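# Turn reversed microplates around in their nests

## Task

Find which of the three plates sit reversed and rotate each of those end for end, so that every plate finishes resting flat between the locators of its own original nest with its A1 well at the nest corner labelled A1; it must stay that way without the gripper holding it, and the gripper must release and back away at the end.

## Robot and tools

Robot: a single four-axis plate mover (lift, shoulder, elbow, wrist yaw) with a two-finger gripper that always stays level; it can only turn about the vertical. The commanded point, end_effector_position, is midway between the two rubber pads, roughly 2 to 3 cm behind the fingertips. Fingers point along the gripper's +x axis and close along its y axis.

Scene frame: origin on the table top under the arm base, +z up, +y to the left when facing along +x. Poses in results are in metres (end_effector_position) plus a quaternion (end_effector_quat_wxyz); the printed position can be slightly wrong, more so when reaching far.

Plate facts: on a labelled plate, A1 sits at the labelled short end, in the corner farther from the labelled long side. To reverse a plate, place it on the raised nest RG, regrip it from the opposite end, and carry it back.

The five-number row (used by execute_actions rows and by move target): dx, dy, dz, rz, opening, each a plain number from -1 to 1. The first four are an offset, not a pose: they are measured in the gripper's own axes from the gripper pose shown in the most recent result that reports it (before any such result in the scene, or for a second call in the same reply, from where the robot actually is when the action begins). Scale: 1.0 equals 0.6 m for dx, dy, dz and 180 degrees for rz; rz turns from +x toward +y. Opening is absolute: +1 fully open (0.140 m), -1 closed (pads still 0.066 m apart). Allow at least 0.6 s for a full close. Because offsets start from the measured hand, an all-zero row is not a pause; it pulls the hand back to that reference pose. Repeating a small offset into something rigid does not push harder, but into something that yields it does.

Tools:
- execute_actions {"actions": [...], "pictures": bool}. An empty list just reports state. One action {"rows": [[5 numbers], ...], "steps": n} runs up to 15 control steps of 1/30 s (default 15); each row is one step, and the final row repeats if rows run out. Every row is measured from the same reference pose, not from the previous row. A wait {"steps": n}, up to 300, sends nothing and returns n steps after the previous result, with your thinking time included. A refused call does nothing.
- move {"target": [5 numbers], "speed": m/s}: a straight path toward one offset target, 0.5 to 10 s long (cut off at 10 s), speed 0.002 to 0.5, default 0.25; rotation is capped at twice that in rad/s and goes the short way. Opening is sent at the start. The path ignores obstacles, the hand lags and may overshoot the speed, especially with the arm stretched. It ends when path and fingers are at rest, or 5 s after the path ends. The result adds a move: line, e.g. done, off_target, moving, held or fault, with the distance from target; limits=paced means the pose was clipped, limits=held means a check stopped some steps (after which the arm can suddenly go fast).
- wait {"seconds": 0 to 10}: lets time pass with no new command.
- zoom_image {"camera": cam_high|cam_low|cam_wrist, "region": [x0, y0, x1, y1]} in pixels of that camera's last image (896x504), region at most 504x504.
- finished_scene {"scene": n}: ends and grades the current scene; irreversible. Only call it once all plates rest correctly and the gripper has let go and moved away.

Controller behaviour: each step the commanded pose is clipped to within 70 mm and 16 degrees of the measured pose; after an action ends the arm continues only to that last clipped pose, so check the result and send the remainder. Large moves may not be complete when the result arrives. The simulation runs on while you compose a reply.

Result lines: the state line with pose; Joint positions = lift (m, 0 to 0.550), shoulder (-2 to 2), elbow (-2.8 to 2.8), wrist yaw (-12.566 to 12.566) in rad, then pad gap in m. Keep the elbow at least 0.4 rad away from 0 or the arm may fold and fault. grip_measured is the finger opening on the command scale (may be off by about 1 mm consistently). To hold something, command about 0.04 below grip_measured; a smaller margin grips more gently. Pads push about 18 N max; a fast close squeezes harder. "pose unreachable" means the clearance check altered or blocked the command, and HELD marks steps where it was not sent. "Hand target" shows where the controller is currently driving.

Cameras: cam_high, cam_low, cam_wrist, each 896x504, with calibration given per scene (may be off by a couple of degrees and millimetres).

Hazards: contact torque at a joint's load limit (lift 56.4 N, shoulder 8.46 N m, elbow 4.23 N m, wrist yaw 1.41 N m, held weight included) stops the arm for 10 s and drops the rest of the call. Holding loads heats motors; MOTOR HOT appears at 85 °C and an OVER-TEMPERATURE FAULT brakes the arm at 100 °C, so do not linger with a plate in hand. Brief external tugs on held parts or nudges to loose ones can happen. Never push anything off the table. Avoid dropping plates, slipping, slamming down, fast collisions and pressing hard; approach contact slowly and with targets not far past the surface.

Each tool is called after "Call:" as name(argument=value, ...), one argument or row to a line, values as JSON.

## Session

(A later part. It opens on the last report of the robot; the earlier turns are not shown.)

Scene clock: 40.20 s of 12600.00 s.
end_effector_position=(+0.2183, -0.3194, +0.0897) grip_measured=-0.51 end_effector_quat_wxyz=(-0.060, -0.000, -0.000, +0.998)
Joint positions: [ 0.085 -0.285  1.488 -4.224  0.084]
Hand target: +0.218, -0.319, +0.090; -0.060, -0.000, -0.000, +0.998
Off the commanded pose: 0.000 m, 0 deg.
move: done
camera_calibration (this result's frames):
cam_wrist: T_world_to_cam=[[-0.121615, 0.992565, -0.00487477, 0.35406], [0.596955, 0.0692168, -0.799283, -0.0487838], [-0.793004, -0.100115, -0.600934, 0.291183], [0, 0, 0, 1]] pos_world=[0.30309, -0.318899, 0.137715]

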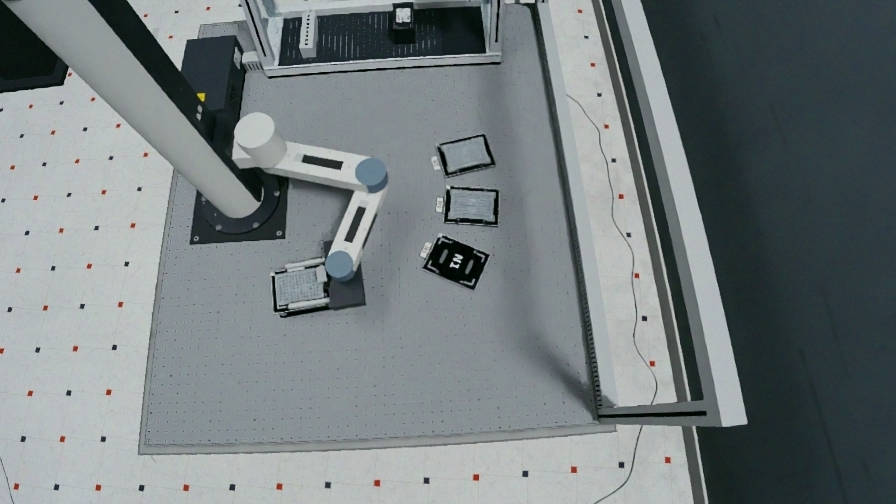

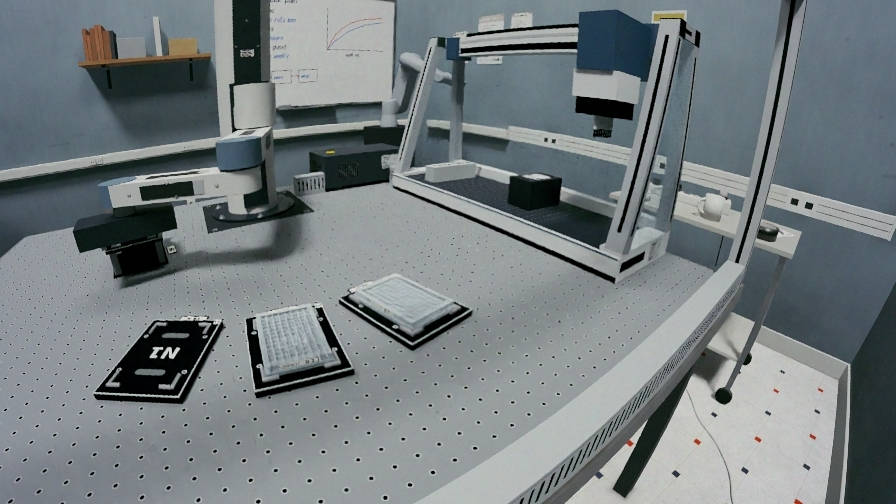

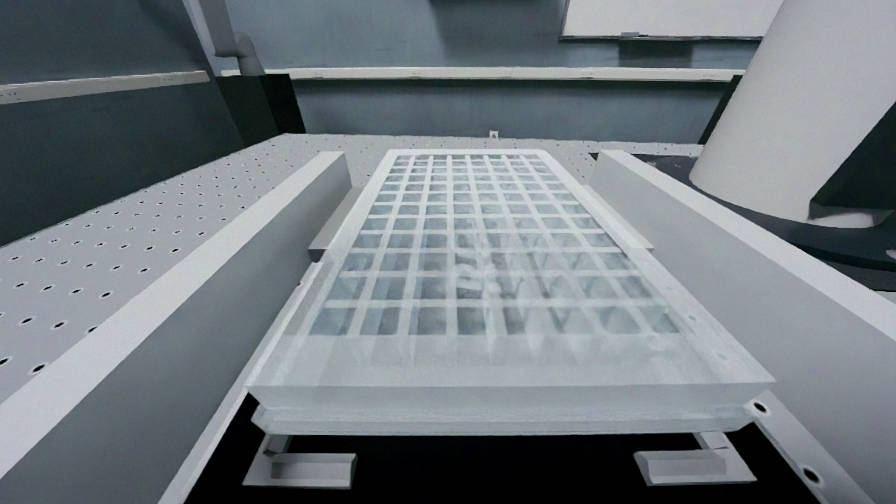

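Call:
move(
  target=[0, 0, -0.0175, 0, -0.56],
  speed=0.02,
)

Scene clock: 41.73 s of 12600.00 s.
end_effector_position=(+0.2183, -0.3195, +0.0791) grip_measured=-0.51 end_effector_quat_wxyz=(-0.060, -0.000, -0.000, +0.998)
Joint positions: [ 0.074 -0.285  1.488 -4.224  0.084]
Hand target: +0.218, -0.319, +0.079; -0.060, -0.000, -0.000, +0.998
Off the commanded pose: 0.000 m, 0 deg.
move: done
camera_calibration (this result's frames):
cam_wrist: T_world_to_cam=[[-0.121951, 0.992524, -0.00487477, 0.354121], [0.596931, 0.0694191, -0.799283, -0.0571633], [-0.79297, -0.100383, -0.600934, 0.284754], [0, 0, 0, 1]] pos_world=[0.30311, -0.318921, 0.127155]

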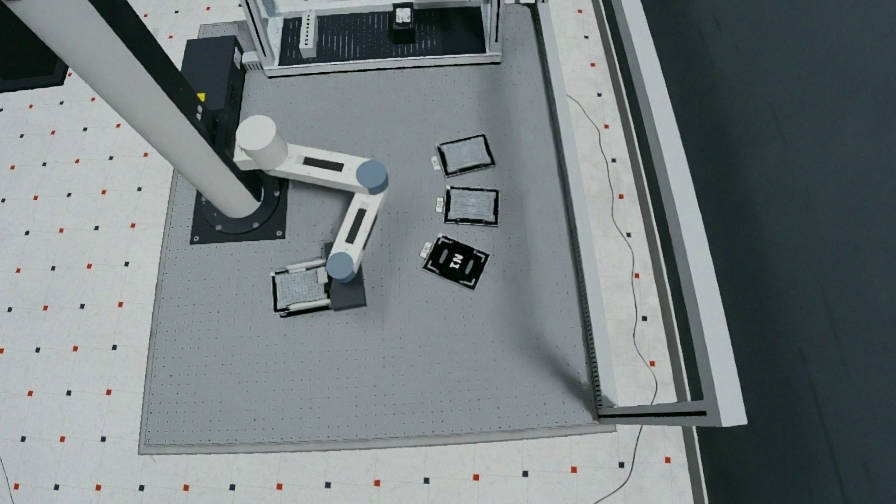

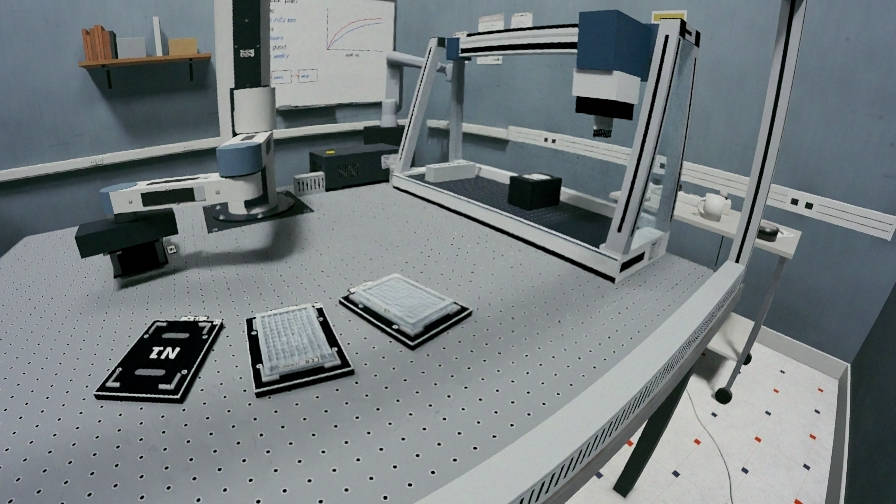

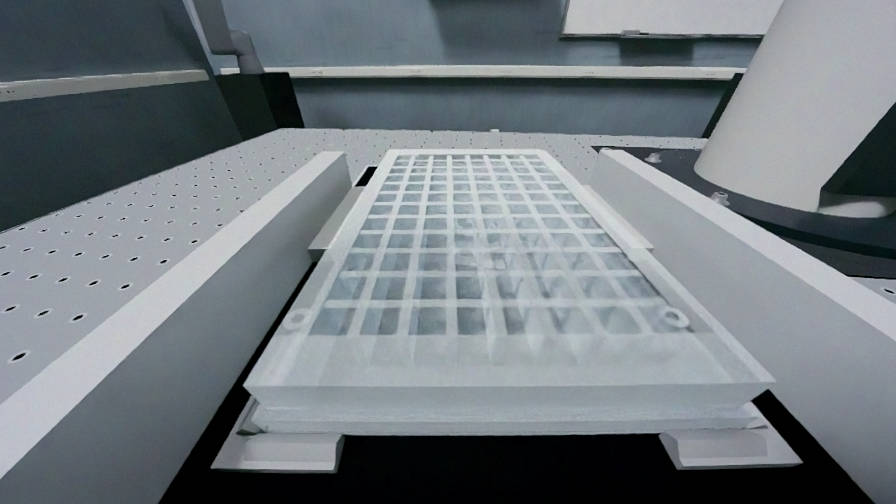

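Call:
execute_actions(
  actions=[
    {"rows": [[0,0,-0.001,0,-0.56],[0,0,-0.001,0,-0.56],[0,0,-0.001,0,-0.56],[0,0,-0.001,0,-0.56],[0,0,-0.001,0,-0.5],[0,0,-0.001,0,-0.4],[0,0,-0.001,0,-0.1]], "steps": 15},
  ],
  pictures=false,
)

Call:
move(
  target=[0, 0, 0.04, 0, -0.1],
  speed=0.2,
)

Call:
move(
  target=[0, 0, 0, 0.998, -0.1],
  speed=0.5,
)

Scene clock: 44.17 s of 12600.00 s.
end_effector_position=(+0.2183, -0.3195, +0.0786) grip_measured=-0.10 end_effector_quat_wxyz=(-0.060, -0.000, -0.000, +0.998)
Joint positions: [ 0.074 -0.285  1.488 -4.224  0.099]
Hand target: +0.218, -0.319, +0.079; -0.060, -0.000, -0.000, +0.998
Off the commanded pose: 0.000 m, 0 deg.
Steps of this call (steps 1 to 58: nothing new was sent; steps 59 to 73: all 15 steps of this action). Readings (end_effector_position):
59: (+0.2183, -0.3195, +0.0791)
60: (+0.2183, -0.3195, +0.0787)
62: (+0.2183, -0.3195, +0.0788)
66: (+0.2183, -0.3195, +0.0786)
73: the state above

Scene clock: 45.10 s of 12600.00 s.
end_effector_position=(+0.2184, -0.3195, +0.1026) grip_measured=-0.10 end_effector_quat_wxyz=(-0.060, -0.000, -0.000, +0.998)
Joint positions: [ 0.098 -0.285  1.488 -4.224  0.099]
Hand target: +0.218, -0.319, +0.103; -0.060, -0.000, -0.000, +0.998
Off the commanded pose: 0.000 m, 0 deg.
move: done
camera_calibration (this result's frames):
cam_wrist: T_world_to_cam=[[-0.121976, 0.992521, -0.00487477, 0.354247], [0.596929, 0.0694341, -0.799283, -0.0383649], [-0.792967, -0.100403, -0.600934, 0.298886], [0, 0, 0, 1]] pos_world=[0.303117, -0.318925, 0.150673]

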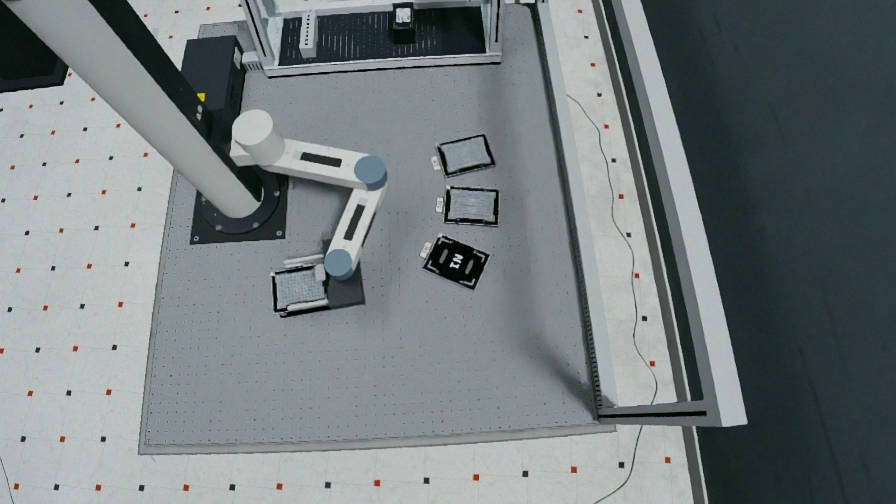

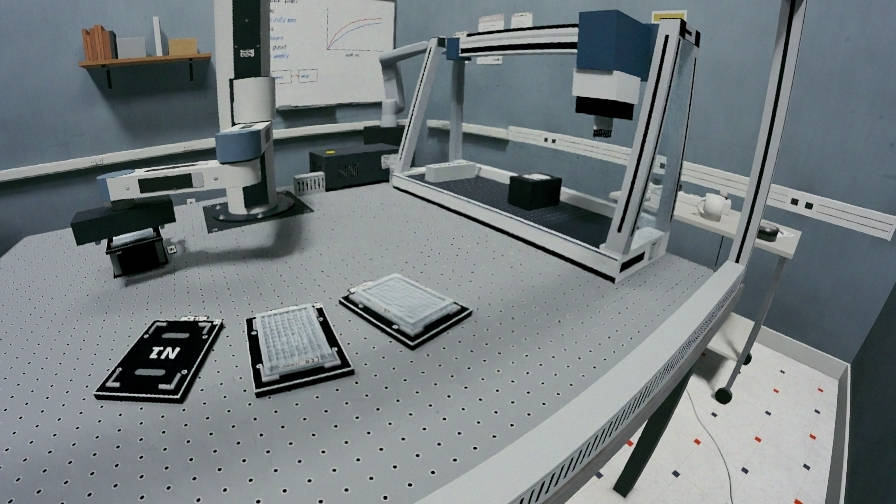

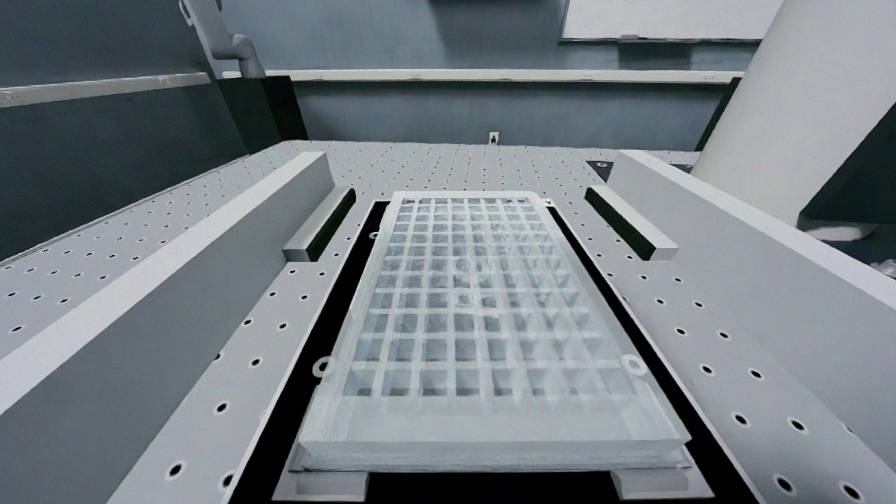

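Scene clock: 48.67 s of 12600.00 s.
end_effector_position=(+0.2186, -0.3198, +0.1026) grip_measured=-0.10 end_effector_quat_wxyz=(+0.998, +0.000, +0.000, +0.057)
Joint positions: [ 0.098 -1.095  1.465 -0.256  0.099]
Hand target: +0.218, -0.320, +0.103; +0.998, +0.000, +0.000, +0.057
Off the commanded pose: 0.000 m, 0 deg.
move: done
camera_calibration (this result's frames):
cam_wrist: T_world_to_cam=[[0.115954, -0.993243, -0.00487477, -0.332492], [-0.59734, -0.0658121, -0.799283, 0.179297], [0.793562, 0.0955917, -0.600934, 0.0149551], [0, 0, 0, 1]] pos_world=[0.133787, -0.319875, 0.150675]

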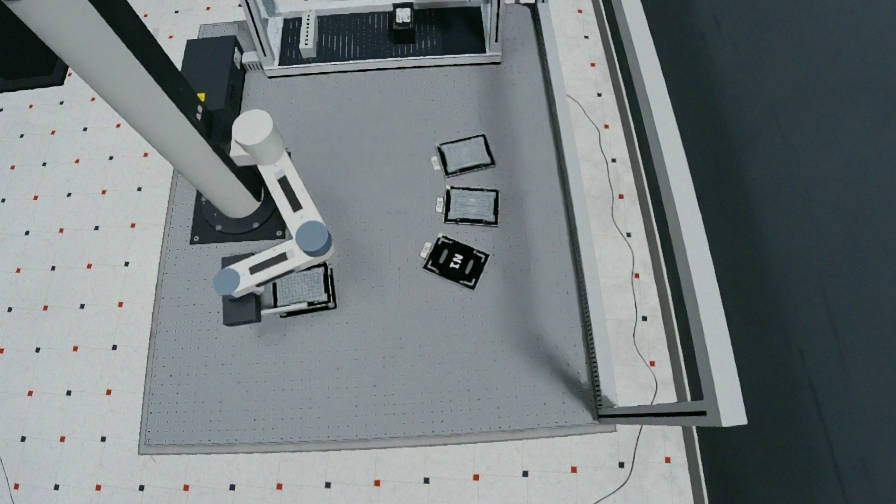

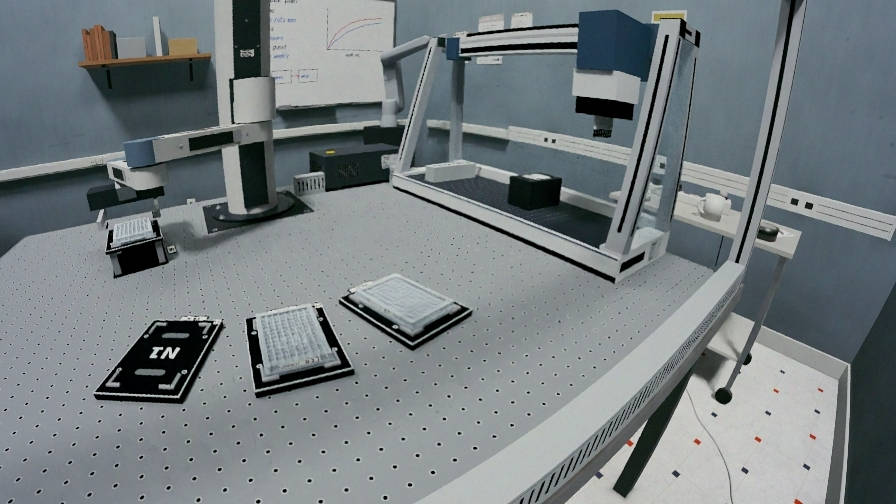

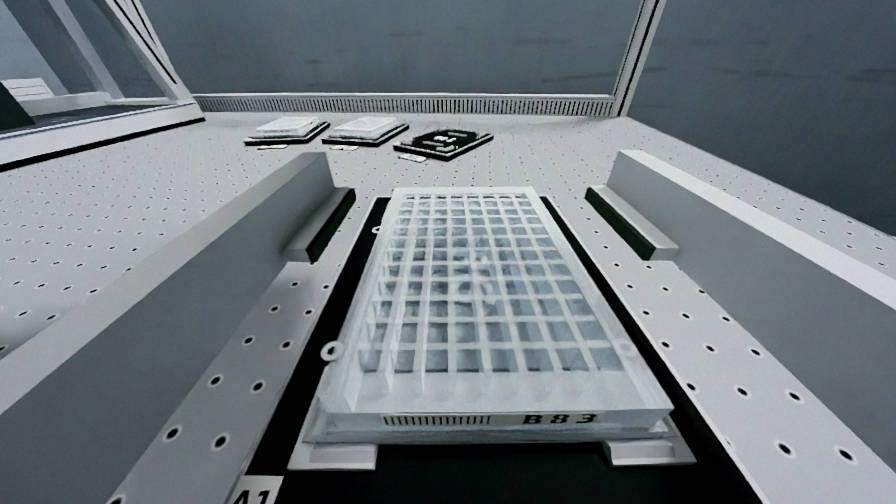

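Call:
move(
  target=[0.009, -0.0004, -0.04, 0.002, -0.2],
  speed=0.08,
)

Scene clock: 50.50 s of 12600.00 s.
end_effector_position=(+0.2239, -0.3194, +0.0786) grip_measured=-0.20 end_effector_quat_wxyz=(+0.998, +0.000, +0.000, +0.060)
Joint positions: [ 0.074 -1.078  1.46  -0.262  0.096]
Hand target: +0.224, -0.319, +0.079; +0.998, +0.000, +0.000, +0.060
Off the commanded pose: 0.000 m, 0 deg.
move: done
camera_calibration (this result's frames):
cam_wrist: T_world_to_cam=[[0.122509, -0.992455, -0.00487477, -0.334044], [-0.596892, -0.0697547, -0.799283, 0.161933], [0.792913, 0.100829, -0.600934, -0.00197372], [0, 0, 0, 1]] pos_world=[0.139145, -0.320029, 0.126616]

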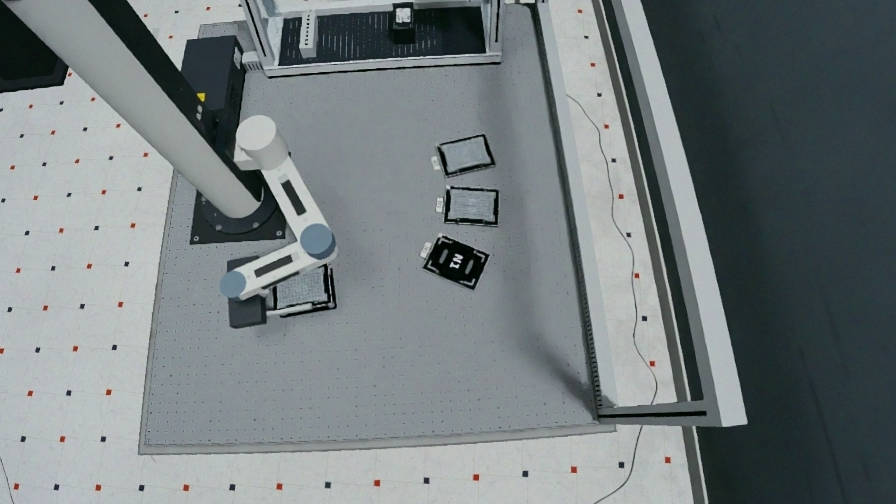

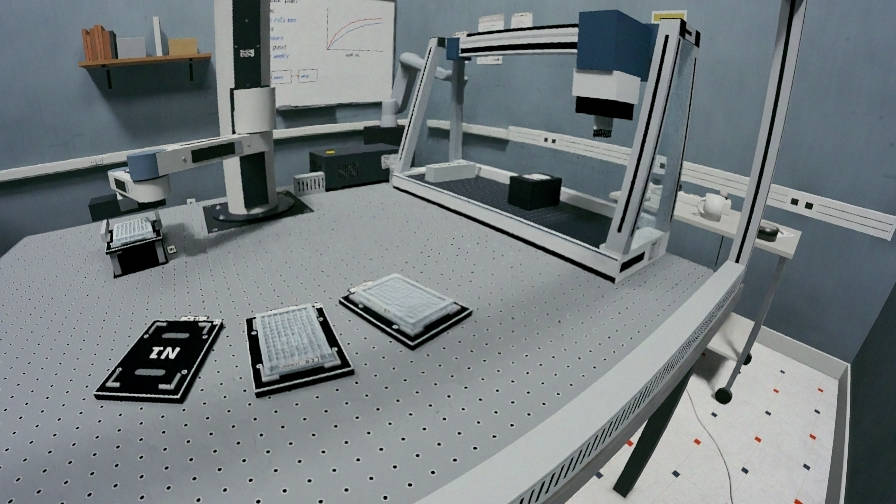

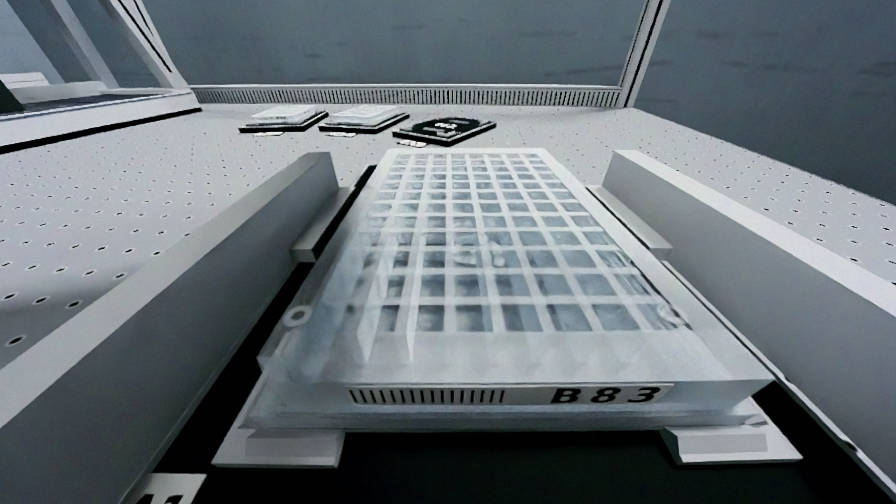

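Call:
execute_actions(
  actions=[
    {"rows": [[0.0008,0,0,0,-0.3],[0.0008,0,0,0,-0.38],[0.0008,0,0,0,-0.43],[0.0008,0,0,0,-0.46],[0.0008,0,0,0,-0.48],[0.0008,0,0,0,-0.49],[0.0008,0,0,0,-0.50],[0.0008,0,0,0,-0.51],[0.0008,0,0,0,-0.52],[0.0008,0,0,0,-0.53],[0.0008,0,0,0,-0.54],[0.0008,0,0,0,-0.55],[0.0008,0,0,0,-0.56]], "steps": 15},
  ],
  pictures=false,
)

Call:
move(
  target=[0, 0, 0.04, 0, -0.56],
  speed=0.1,
)

Call:
move(
  target=[0.725, 0.0185, -0.02, -0.1913, -0.56],
  speed=0.4,
)

Scene clock: 54.17 s of 12600.00 s.
end_effector_position=(+0.2243, -0.3193, +0.0786) grip_measured=-0.51 end_effector_quat_wxyz=(+0.998, +0.000, +0.000, +0.060)
Joint positions: [ 0.074 -1.076  1.46  -0.262  0.084]
Hand target: +0.224, -0.319, +0.079; +0.998, +0.000, +0.000, +0.060
Off the commanded pose: 0.000 m, 0 deg.
Steps of this call (steps 1 to 90: nothing new was sent; then 0.17 s passed at rest; steps 91 to 105: all 15 steps of this action). Readings (end_effector_position):
91: (+0.2239, -0.3194, +0.0786)
92: (+0.2243, -0.3193, +0.0786)
94: (+0.2243, -0.3193, +0.0786)
98: (+0.2243, -0.3193, +0.0786)
105: the state above

Scene clock: 55.10 s of 12600.00 s.
end_effector_position=(+0.2243, -0.3193, +0.1026) grip_measured=-0.51 end_effector_quat_wxyz=(+0.998, +0.000, +0.000, +0.060)
Joint positions: [ 0.098 -1.076  1.46  -0.262  0.084]
Hand target: +0.224, -0.319, +0.103; +0.998, +0.000, +0.000, +0.060
Off the commanded pose: 0.000 m, 0 deg.
move: done
camera_calibration (this result's frames):
cam_wrist: T_world_to_cam=[[0.122733, -0.992428, -0.00487477, -0.333938], [-0.596876, -0.0698892, -0.799283, 0.181375], [0.79289, 0.101008, -0.600934, 0.0121886], [0, 0, 0, 1]] pos_world=[0.139579, -0.319965, 0.150666]

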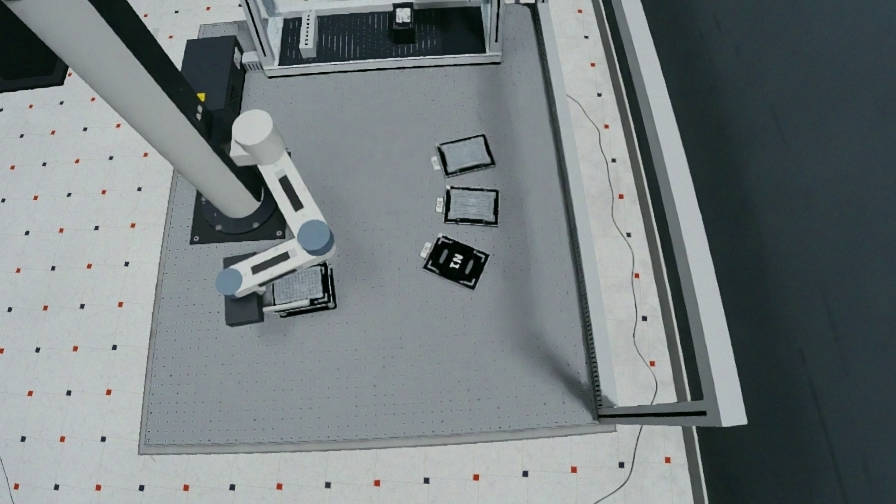

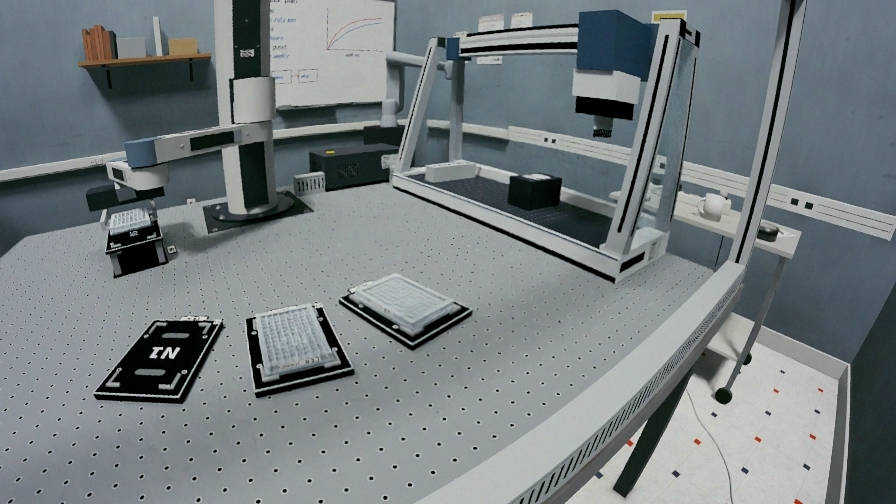

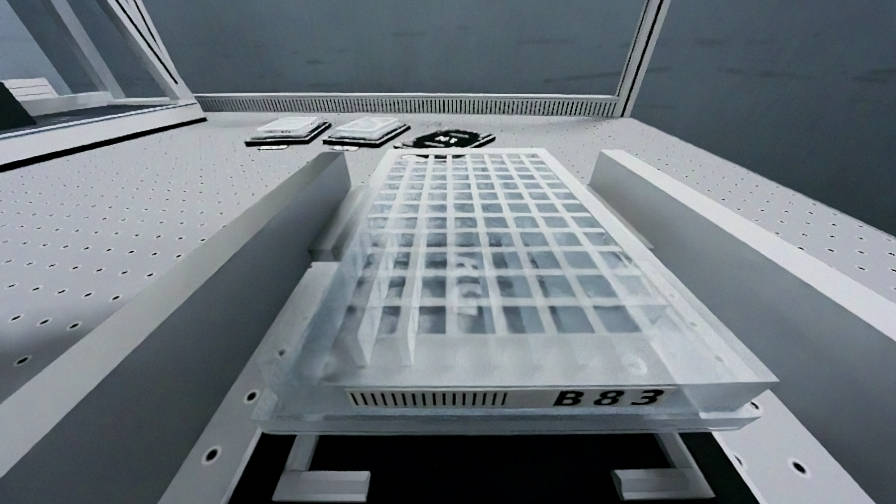

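Scene clock: 56.87 s of 12600.00 s.
end_effector_position=(+0.6546, -0.2554, +0.0907) grip_measured=-0.51 end_effector_quat_wxyz=(+0.971, +0.000, +0.000, -0.238)
Joint positions: [ 0.086  0.13   1.771 -2.38   0.084]
Hand target: +0.655, -0.255, +0.091; +0.971, +0.000, +0.000, -0.238
Off the commanded pose: 0.000 m, 0 deg.
move: done; limits=paced
camera_calibration (this result's frames):
cam_wrist: T_world_to_cam=[[-0.459828, -0.887995, -0.00487477, 0.084643], [-0.531847, 0.279793, -0.799283, 0.479807], [0.711123, -0.36494, -0.600934, -0.408055], [0, 0, 0, 1]] pos_world=[0.584283, -0.208, 0.1387]

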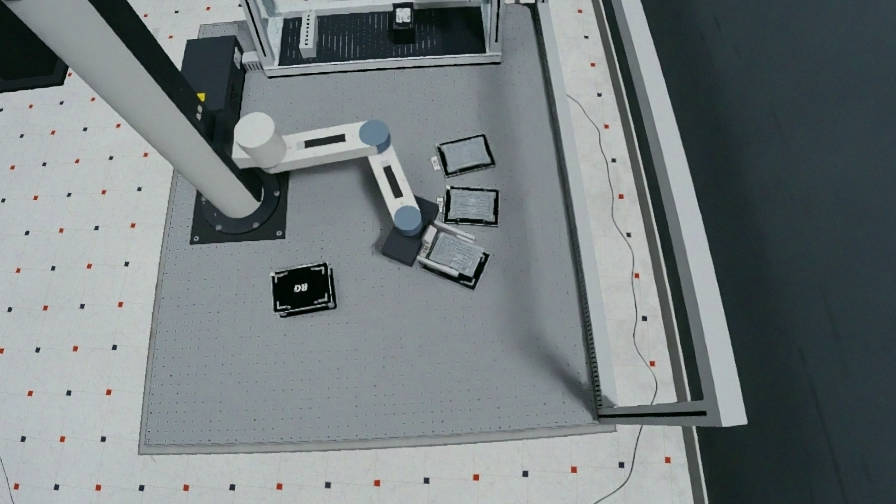

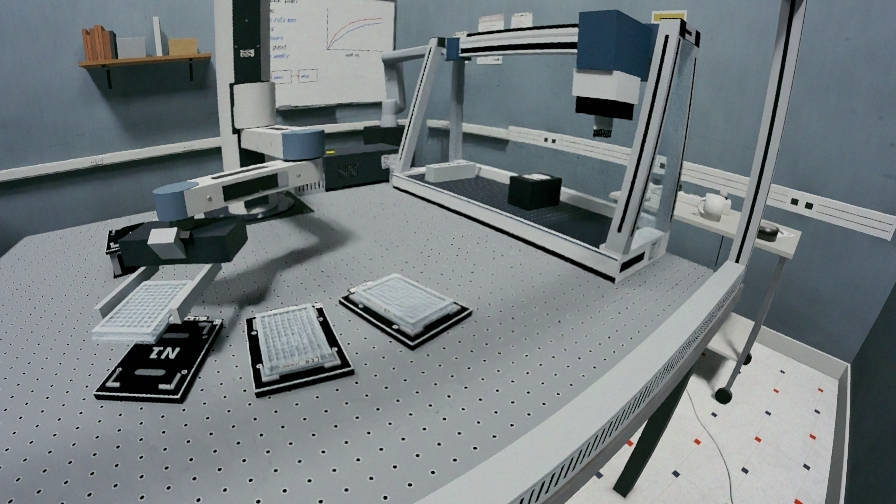

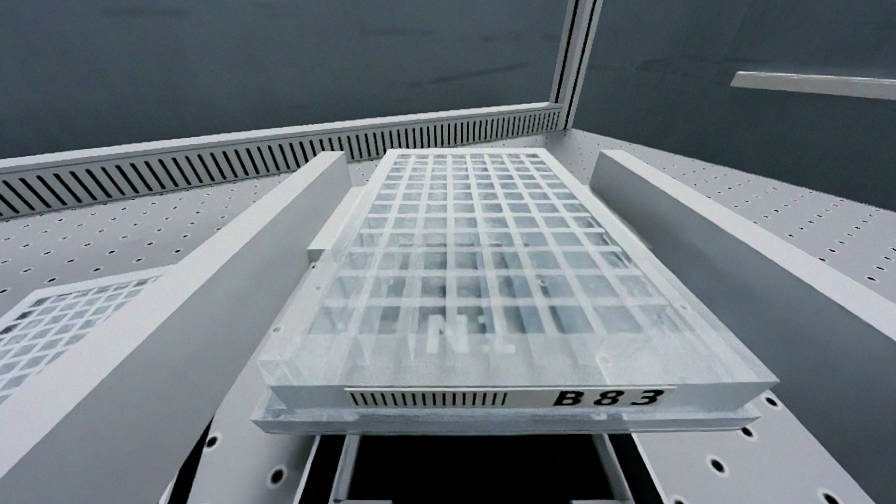

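Call:
move(
  target=[0.001, -0.0008, -0.0812, -0.0008, -0.56],
  speed=0.15,
)

Scene clock: 60.30 s of 12600.00 s.
end_effector_position=(+0.6549, -0.2560, +0.0419) grip_measured=-0.51 end_effector_quat_wxyz=(+0.971, +0.000, +0.000, -0.239)
Joint positions: [ 0.037  0.128  1.774 -2.384  0.084]
Hand target: +0.655, -0.256, +0.042; +0.971, +0.000, +0.000, -0.239
Off the commanded pose: 0.000 m, 0 deg.
move: done
camera_calibration (this result's frames):
cam_wrist: T_world_to_cam=[[-0.461692, -0.887027, -0.00487477, 0.0855298], [-0.531259, 0.28091, -0.799283, 0.441057], [0.710355, -0.366433, -0.600934, -0.437715], [0, 0, 0, 1]] pos_world=[0.584737, -0.208423, 0.0899083]

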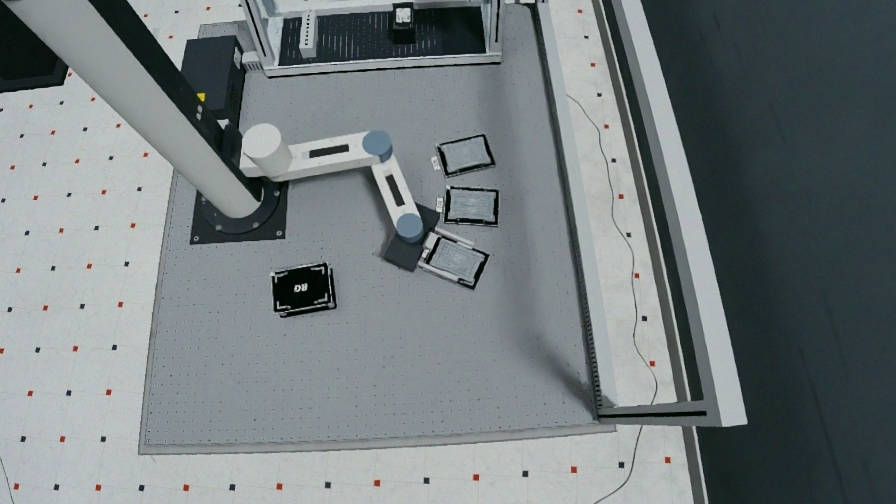

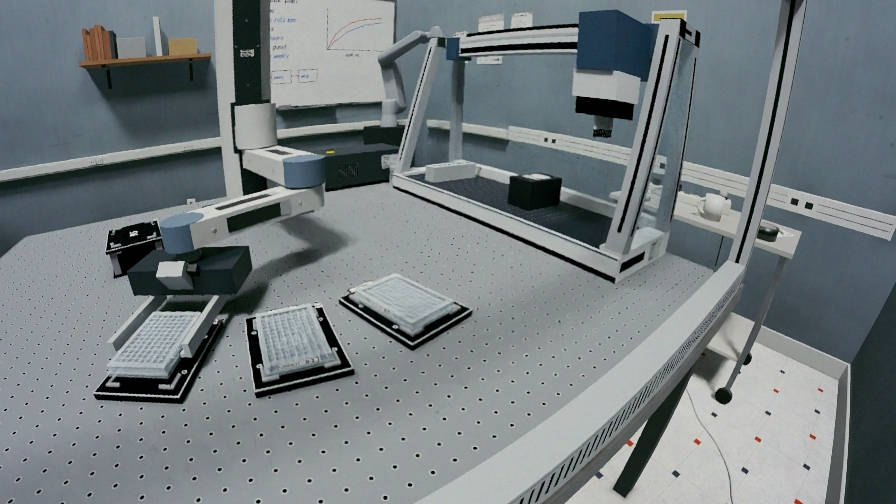

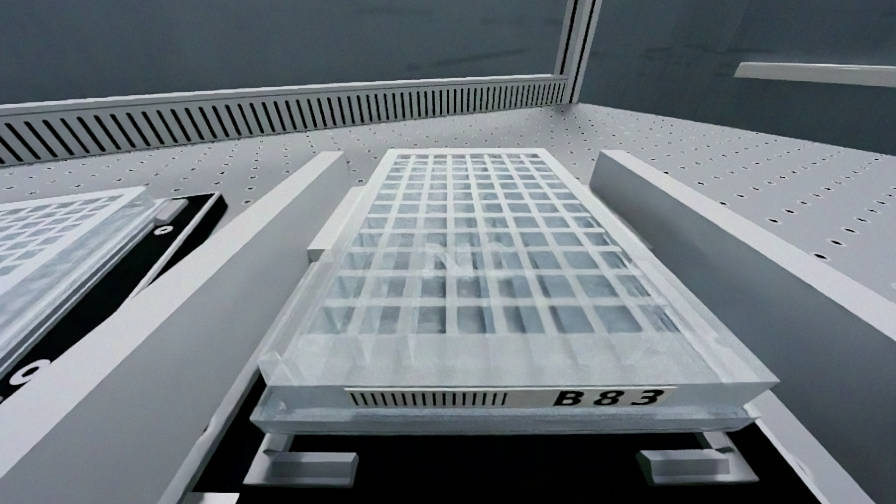

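Call:
move(
  target=[0, -0.0003, -0.0188, 0, -0.56],
  speed=0.02,
)

Call:
execute_actions(
  actions=[
    {"rows": [[0,0,0,0,-0.5],[0,0,0,0,-0.4],[0,0,0,0,-0.1]], "steps": 10},
  ],
  pictures=false,
)

Call:
move(
  target=[0, 0, 0.0405, 0, -0.1],
  speed=0.2,
)

Call:
move(
  target=[-0.056, 0.3017, 0, 0.107, -0.1],
  speed=0.4,
)

Scene clock: 62.10 s of 12600.00 s.
end_effector_position=(+0.6549, -0.2560, +0.0306) grip_measured=-0.51 end_effector_quat_wxyz=(+0.971, +0.000, +0.000, -0.239)
Joint positions: [ 0.026  0.128  1.774 -2.384  0.084]
Hand target: +0.655, -0.256, +0.031; +0.971, +0.000, +0.000, -0.239
Off the commanded pose: 0.000 m, 0 deg.
move: done
camera_calibration (this result's frames):
cam_wrist: T_world_to_cam=[[-0.461736, -0.887004, -0.00487477, 0.0854261], [-0.531245, 0.280936, -0.799283, 0.432034], [0.710337, -0.366468, -0.600934, -0.444493], [0, 0, 0, 1]] pos_world=[0.584699, -0.208493, 0.0786229]

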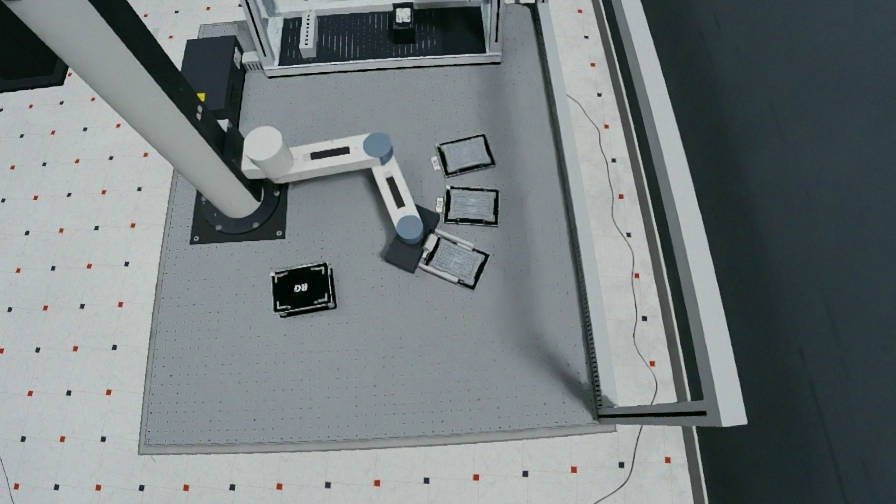

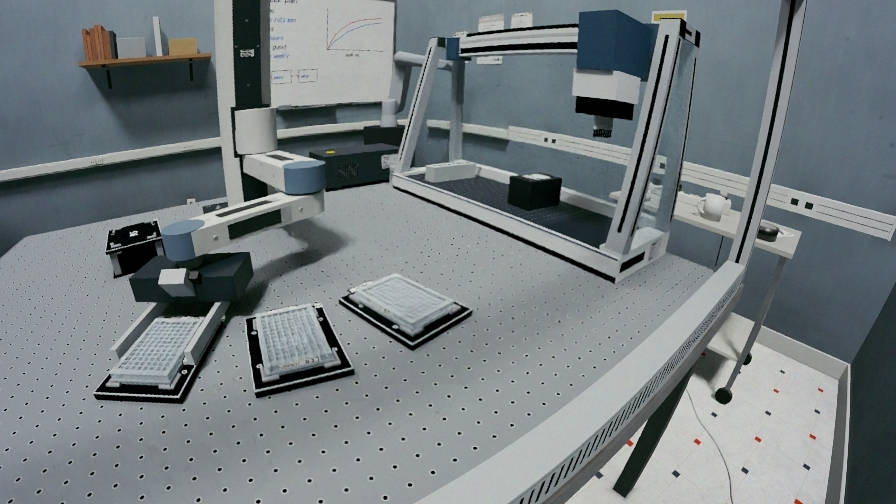

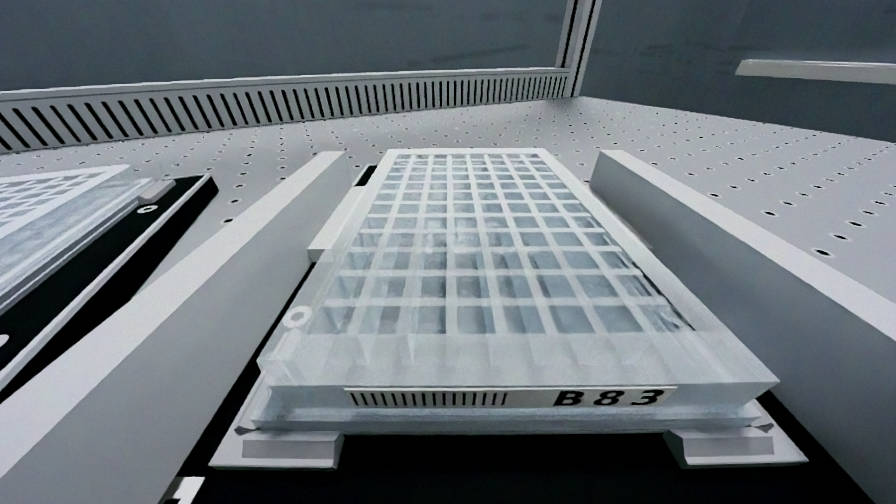

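Scene clock: 62.43 s of 12600.00 s.
end_effector_position=(+0.6549, -0.2560, +0.0306) grip_measured=-0.10 end_effector_quat_wxyz=(+0.971, +0.000, +0.000, -0.239)
Joint positions: [ 0.026  0.128  1.774 -2.384  0.099]
Hand target: +0.655, -0.256, +0.031; +0.971, +0.000, +0.000, -0.239
Off the commanded pose: 0.000 m, 0 deg.
Steps of this call (steps 1 to 10: all 10 steps of this action). Readings (end_effector_position):
1: (+0.6549, -0.2560, +0.0306)
2: (+0.6549, -0.2560, +0.0306)
4: (+0.6549, -0.2560, +0.0306)
8: (+0.6549, -0.2560, +0.0306)
10: the state above

Scene clock: 63.37 s of 12600.00 s.
end_effector_position=(+0.6549, -0.2560, +0.0549) grip_measured=-0.10 end_effector_quat_wxyz=(+0.971, +0.000, +0.000, -0.239)
Joint positions: [ 0.05   0.128  1.774 -2.384  0.099]
Hand target: +0.655, -0.256, +0.055; +0.971, +0.000, +0.000, -0.239
Off the commanded pose: 0.000 m, 0 deg.
move: done
camera_calibration (this result's frames):
cam_wrist: T_world_to_cam=[[-0.461717, -0.887014, -0.00487477, 0.0855415], [-0.531251, 0.280924, -0.799283, 0.451506], [0.710345, -0.366453, -0.600934, -0.429857], [0, 0, 0, 1]] pos_world=[0.584706, -0.208485, 0.102982]

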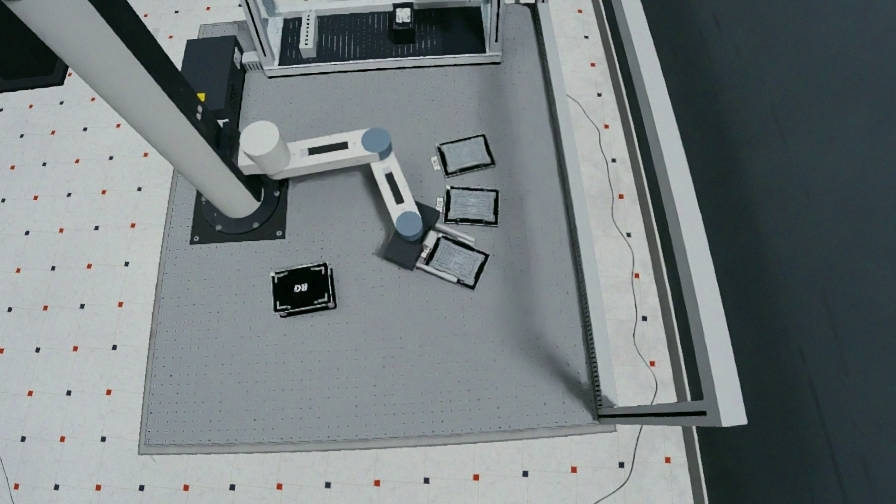

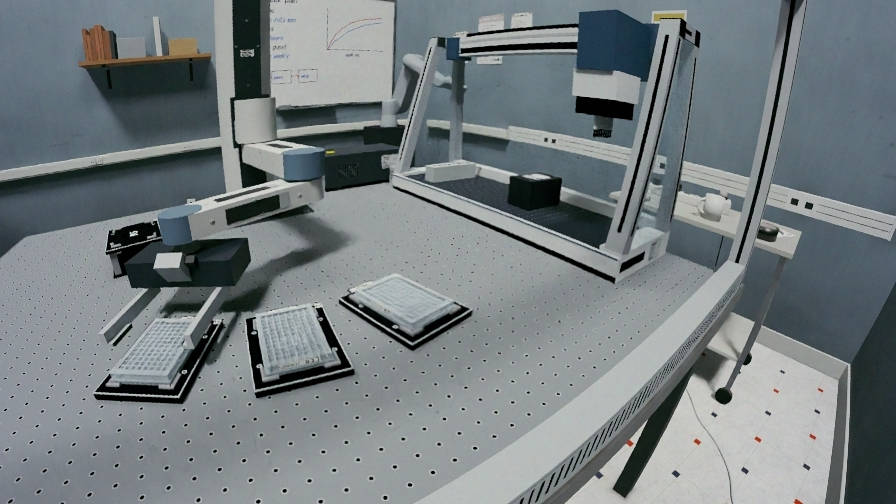

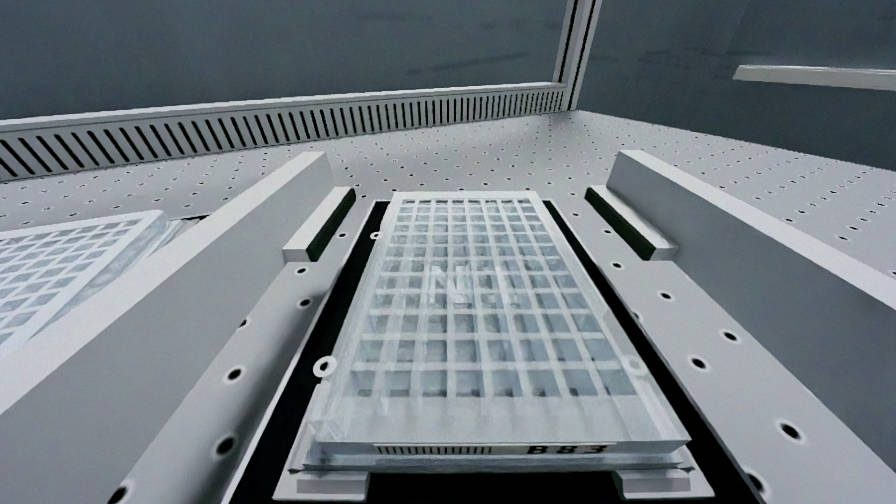

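Scene clock: 64.27 s of 12600.00 s.
end_effector_position=(+0.7089, -0.0798, +0.0549) grip_measured=-0.10 end_effector_quat_wxyz=(+0.997, +0.000, +0.000, -0.072)
Joint positions: [ 0.05   0.482  1.749 -2.377  0.099]
Hand target: +0.709, -0.080, +0.055; +0.997, +0.000, +0.000, -0.073
Off the commanded pose: 0.000 m, 0 deg.
move: done
camera_calibration (this result's frames):
cam_wrist: T_world_to_cam=[[-0.14255, -0.989776, -0.00487477, 0.032362], [-0.594249, 0.0895221, -0.799283, 0.460097], [0.791548, -0.111041, -0.600934, -0.440853], [0, 0, 0, 1]] pos_world=[0.626981, -0.0581106, 0.102982]

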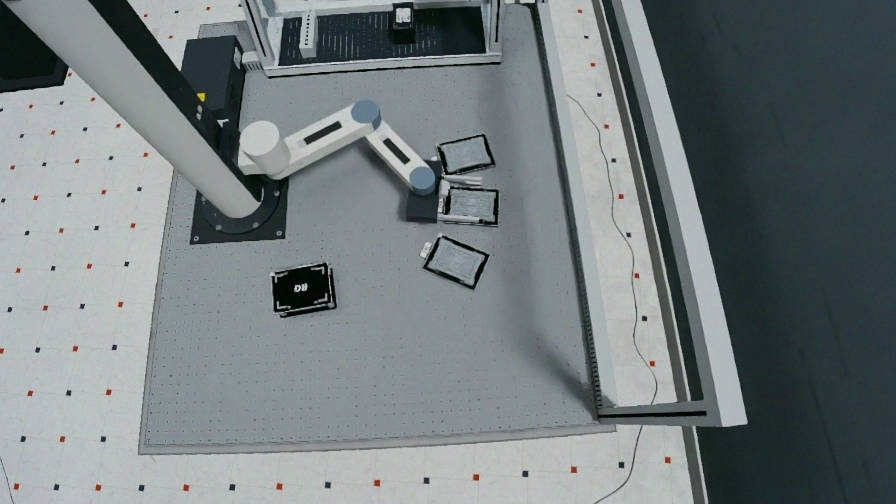

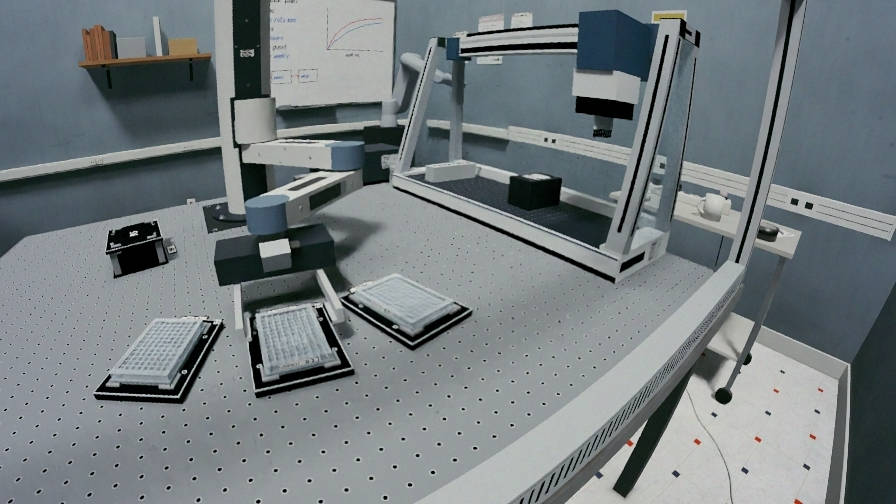

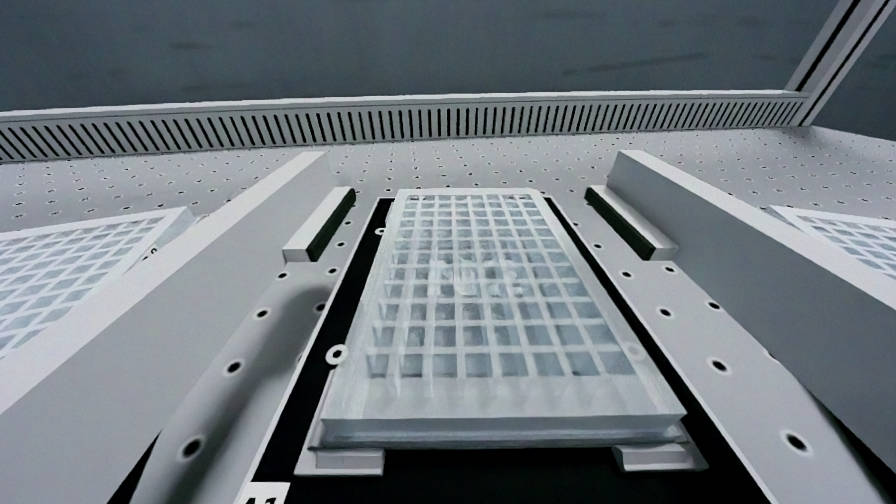

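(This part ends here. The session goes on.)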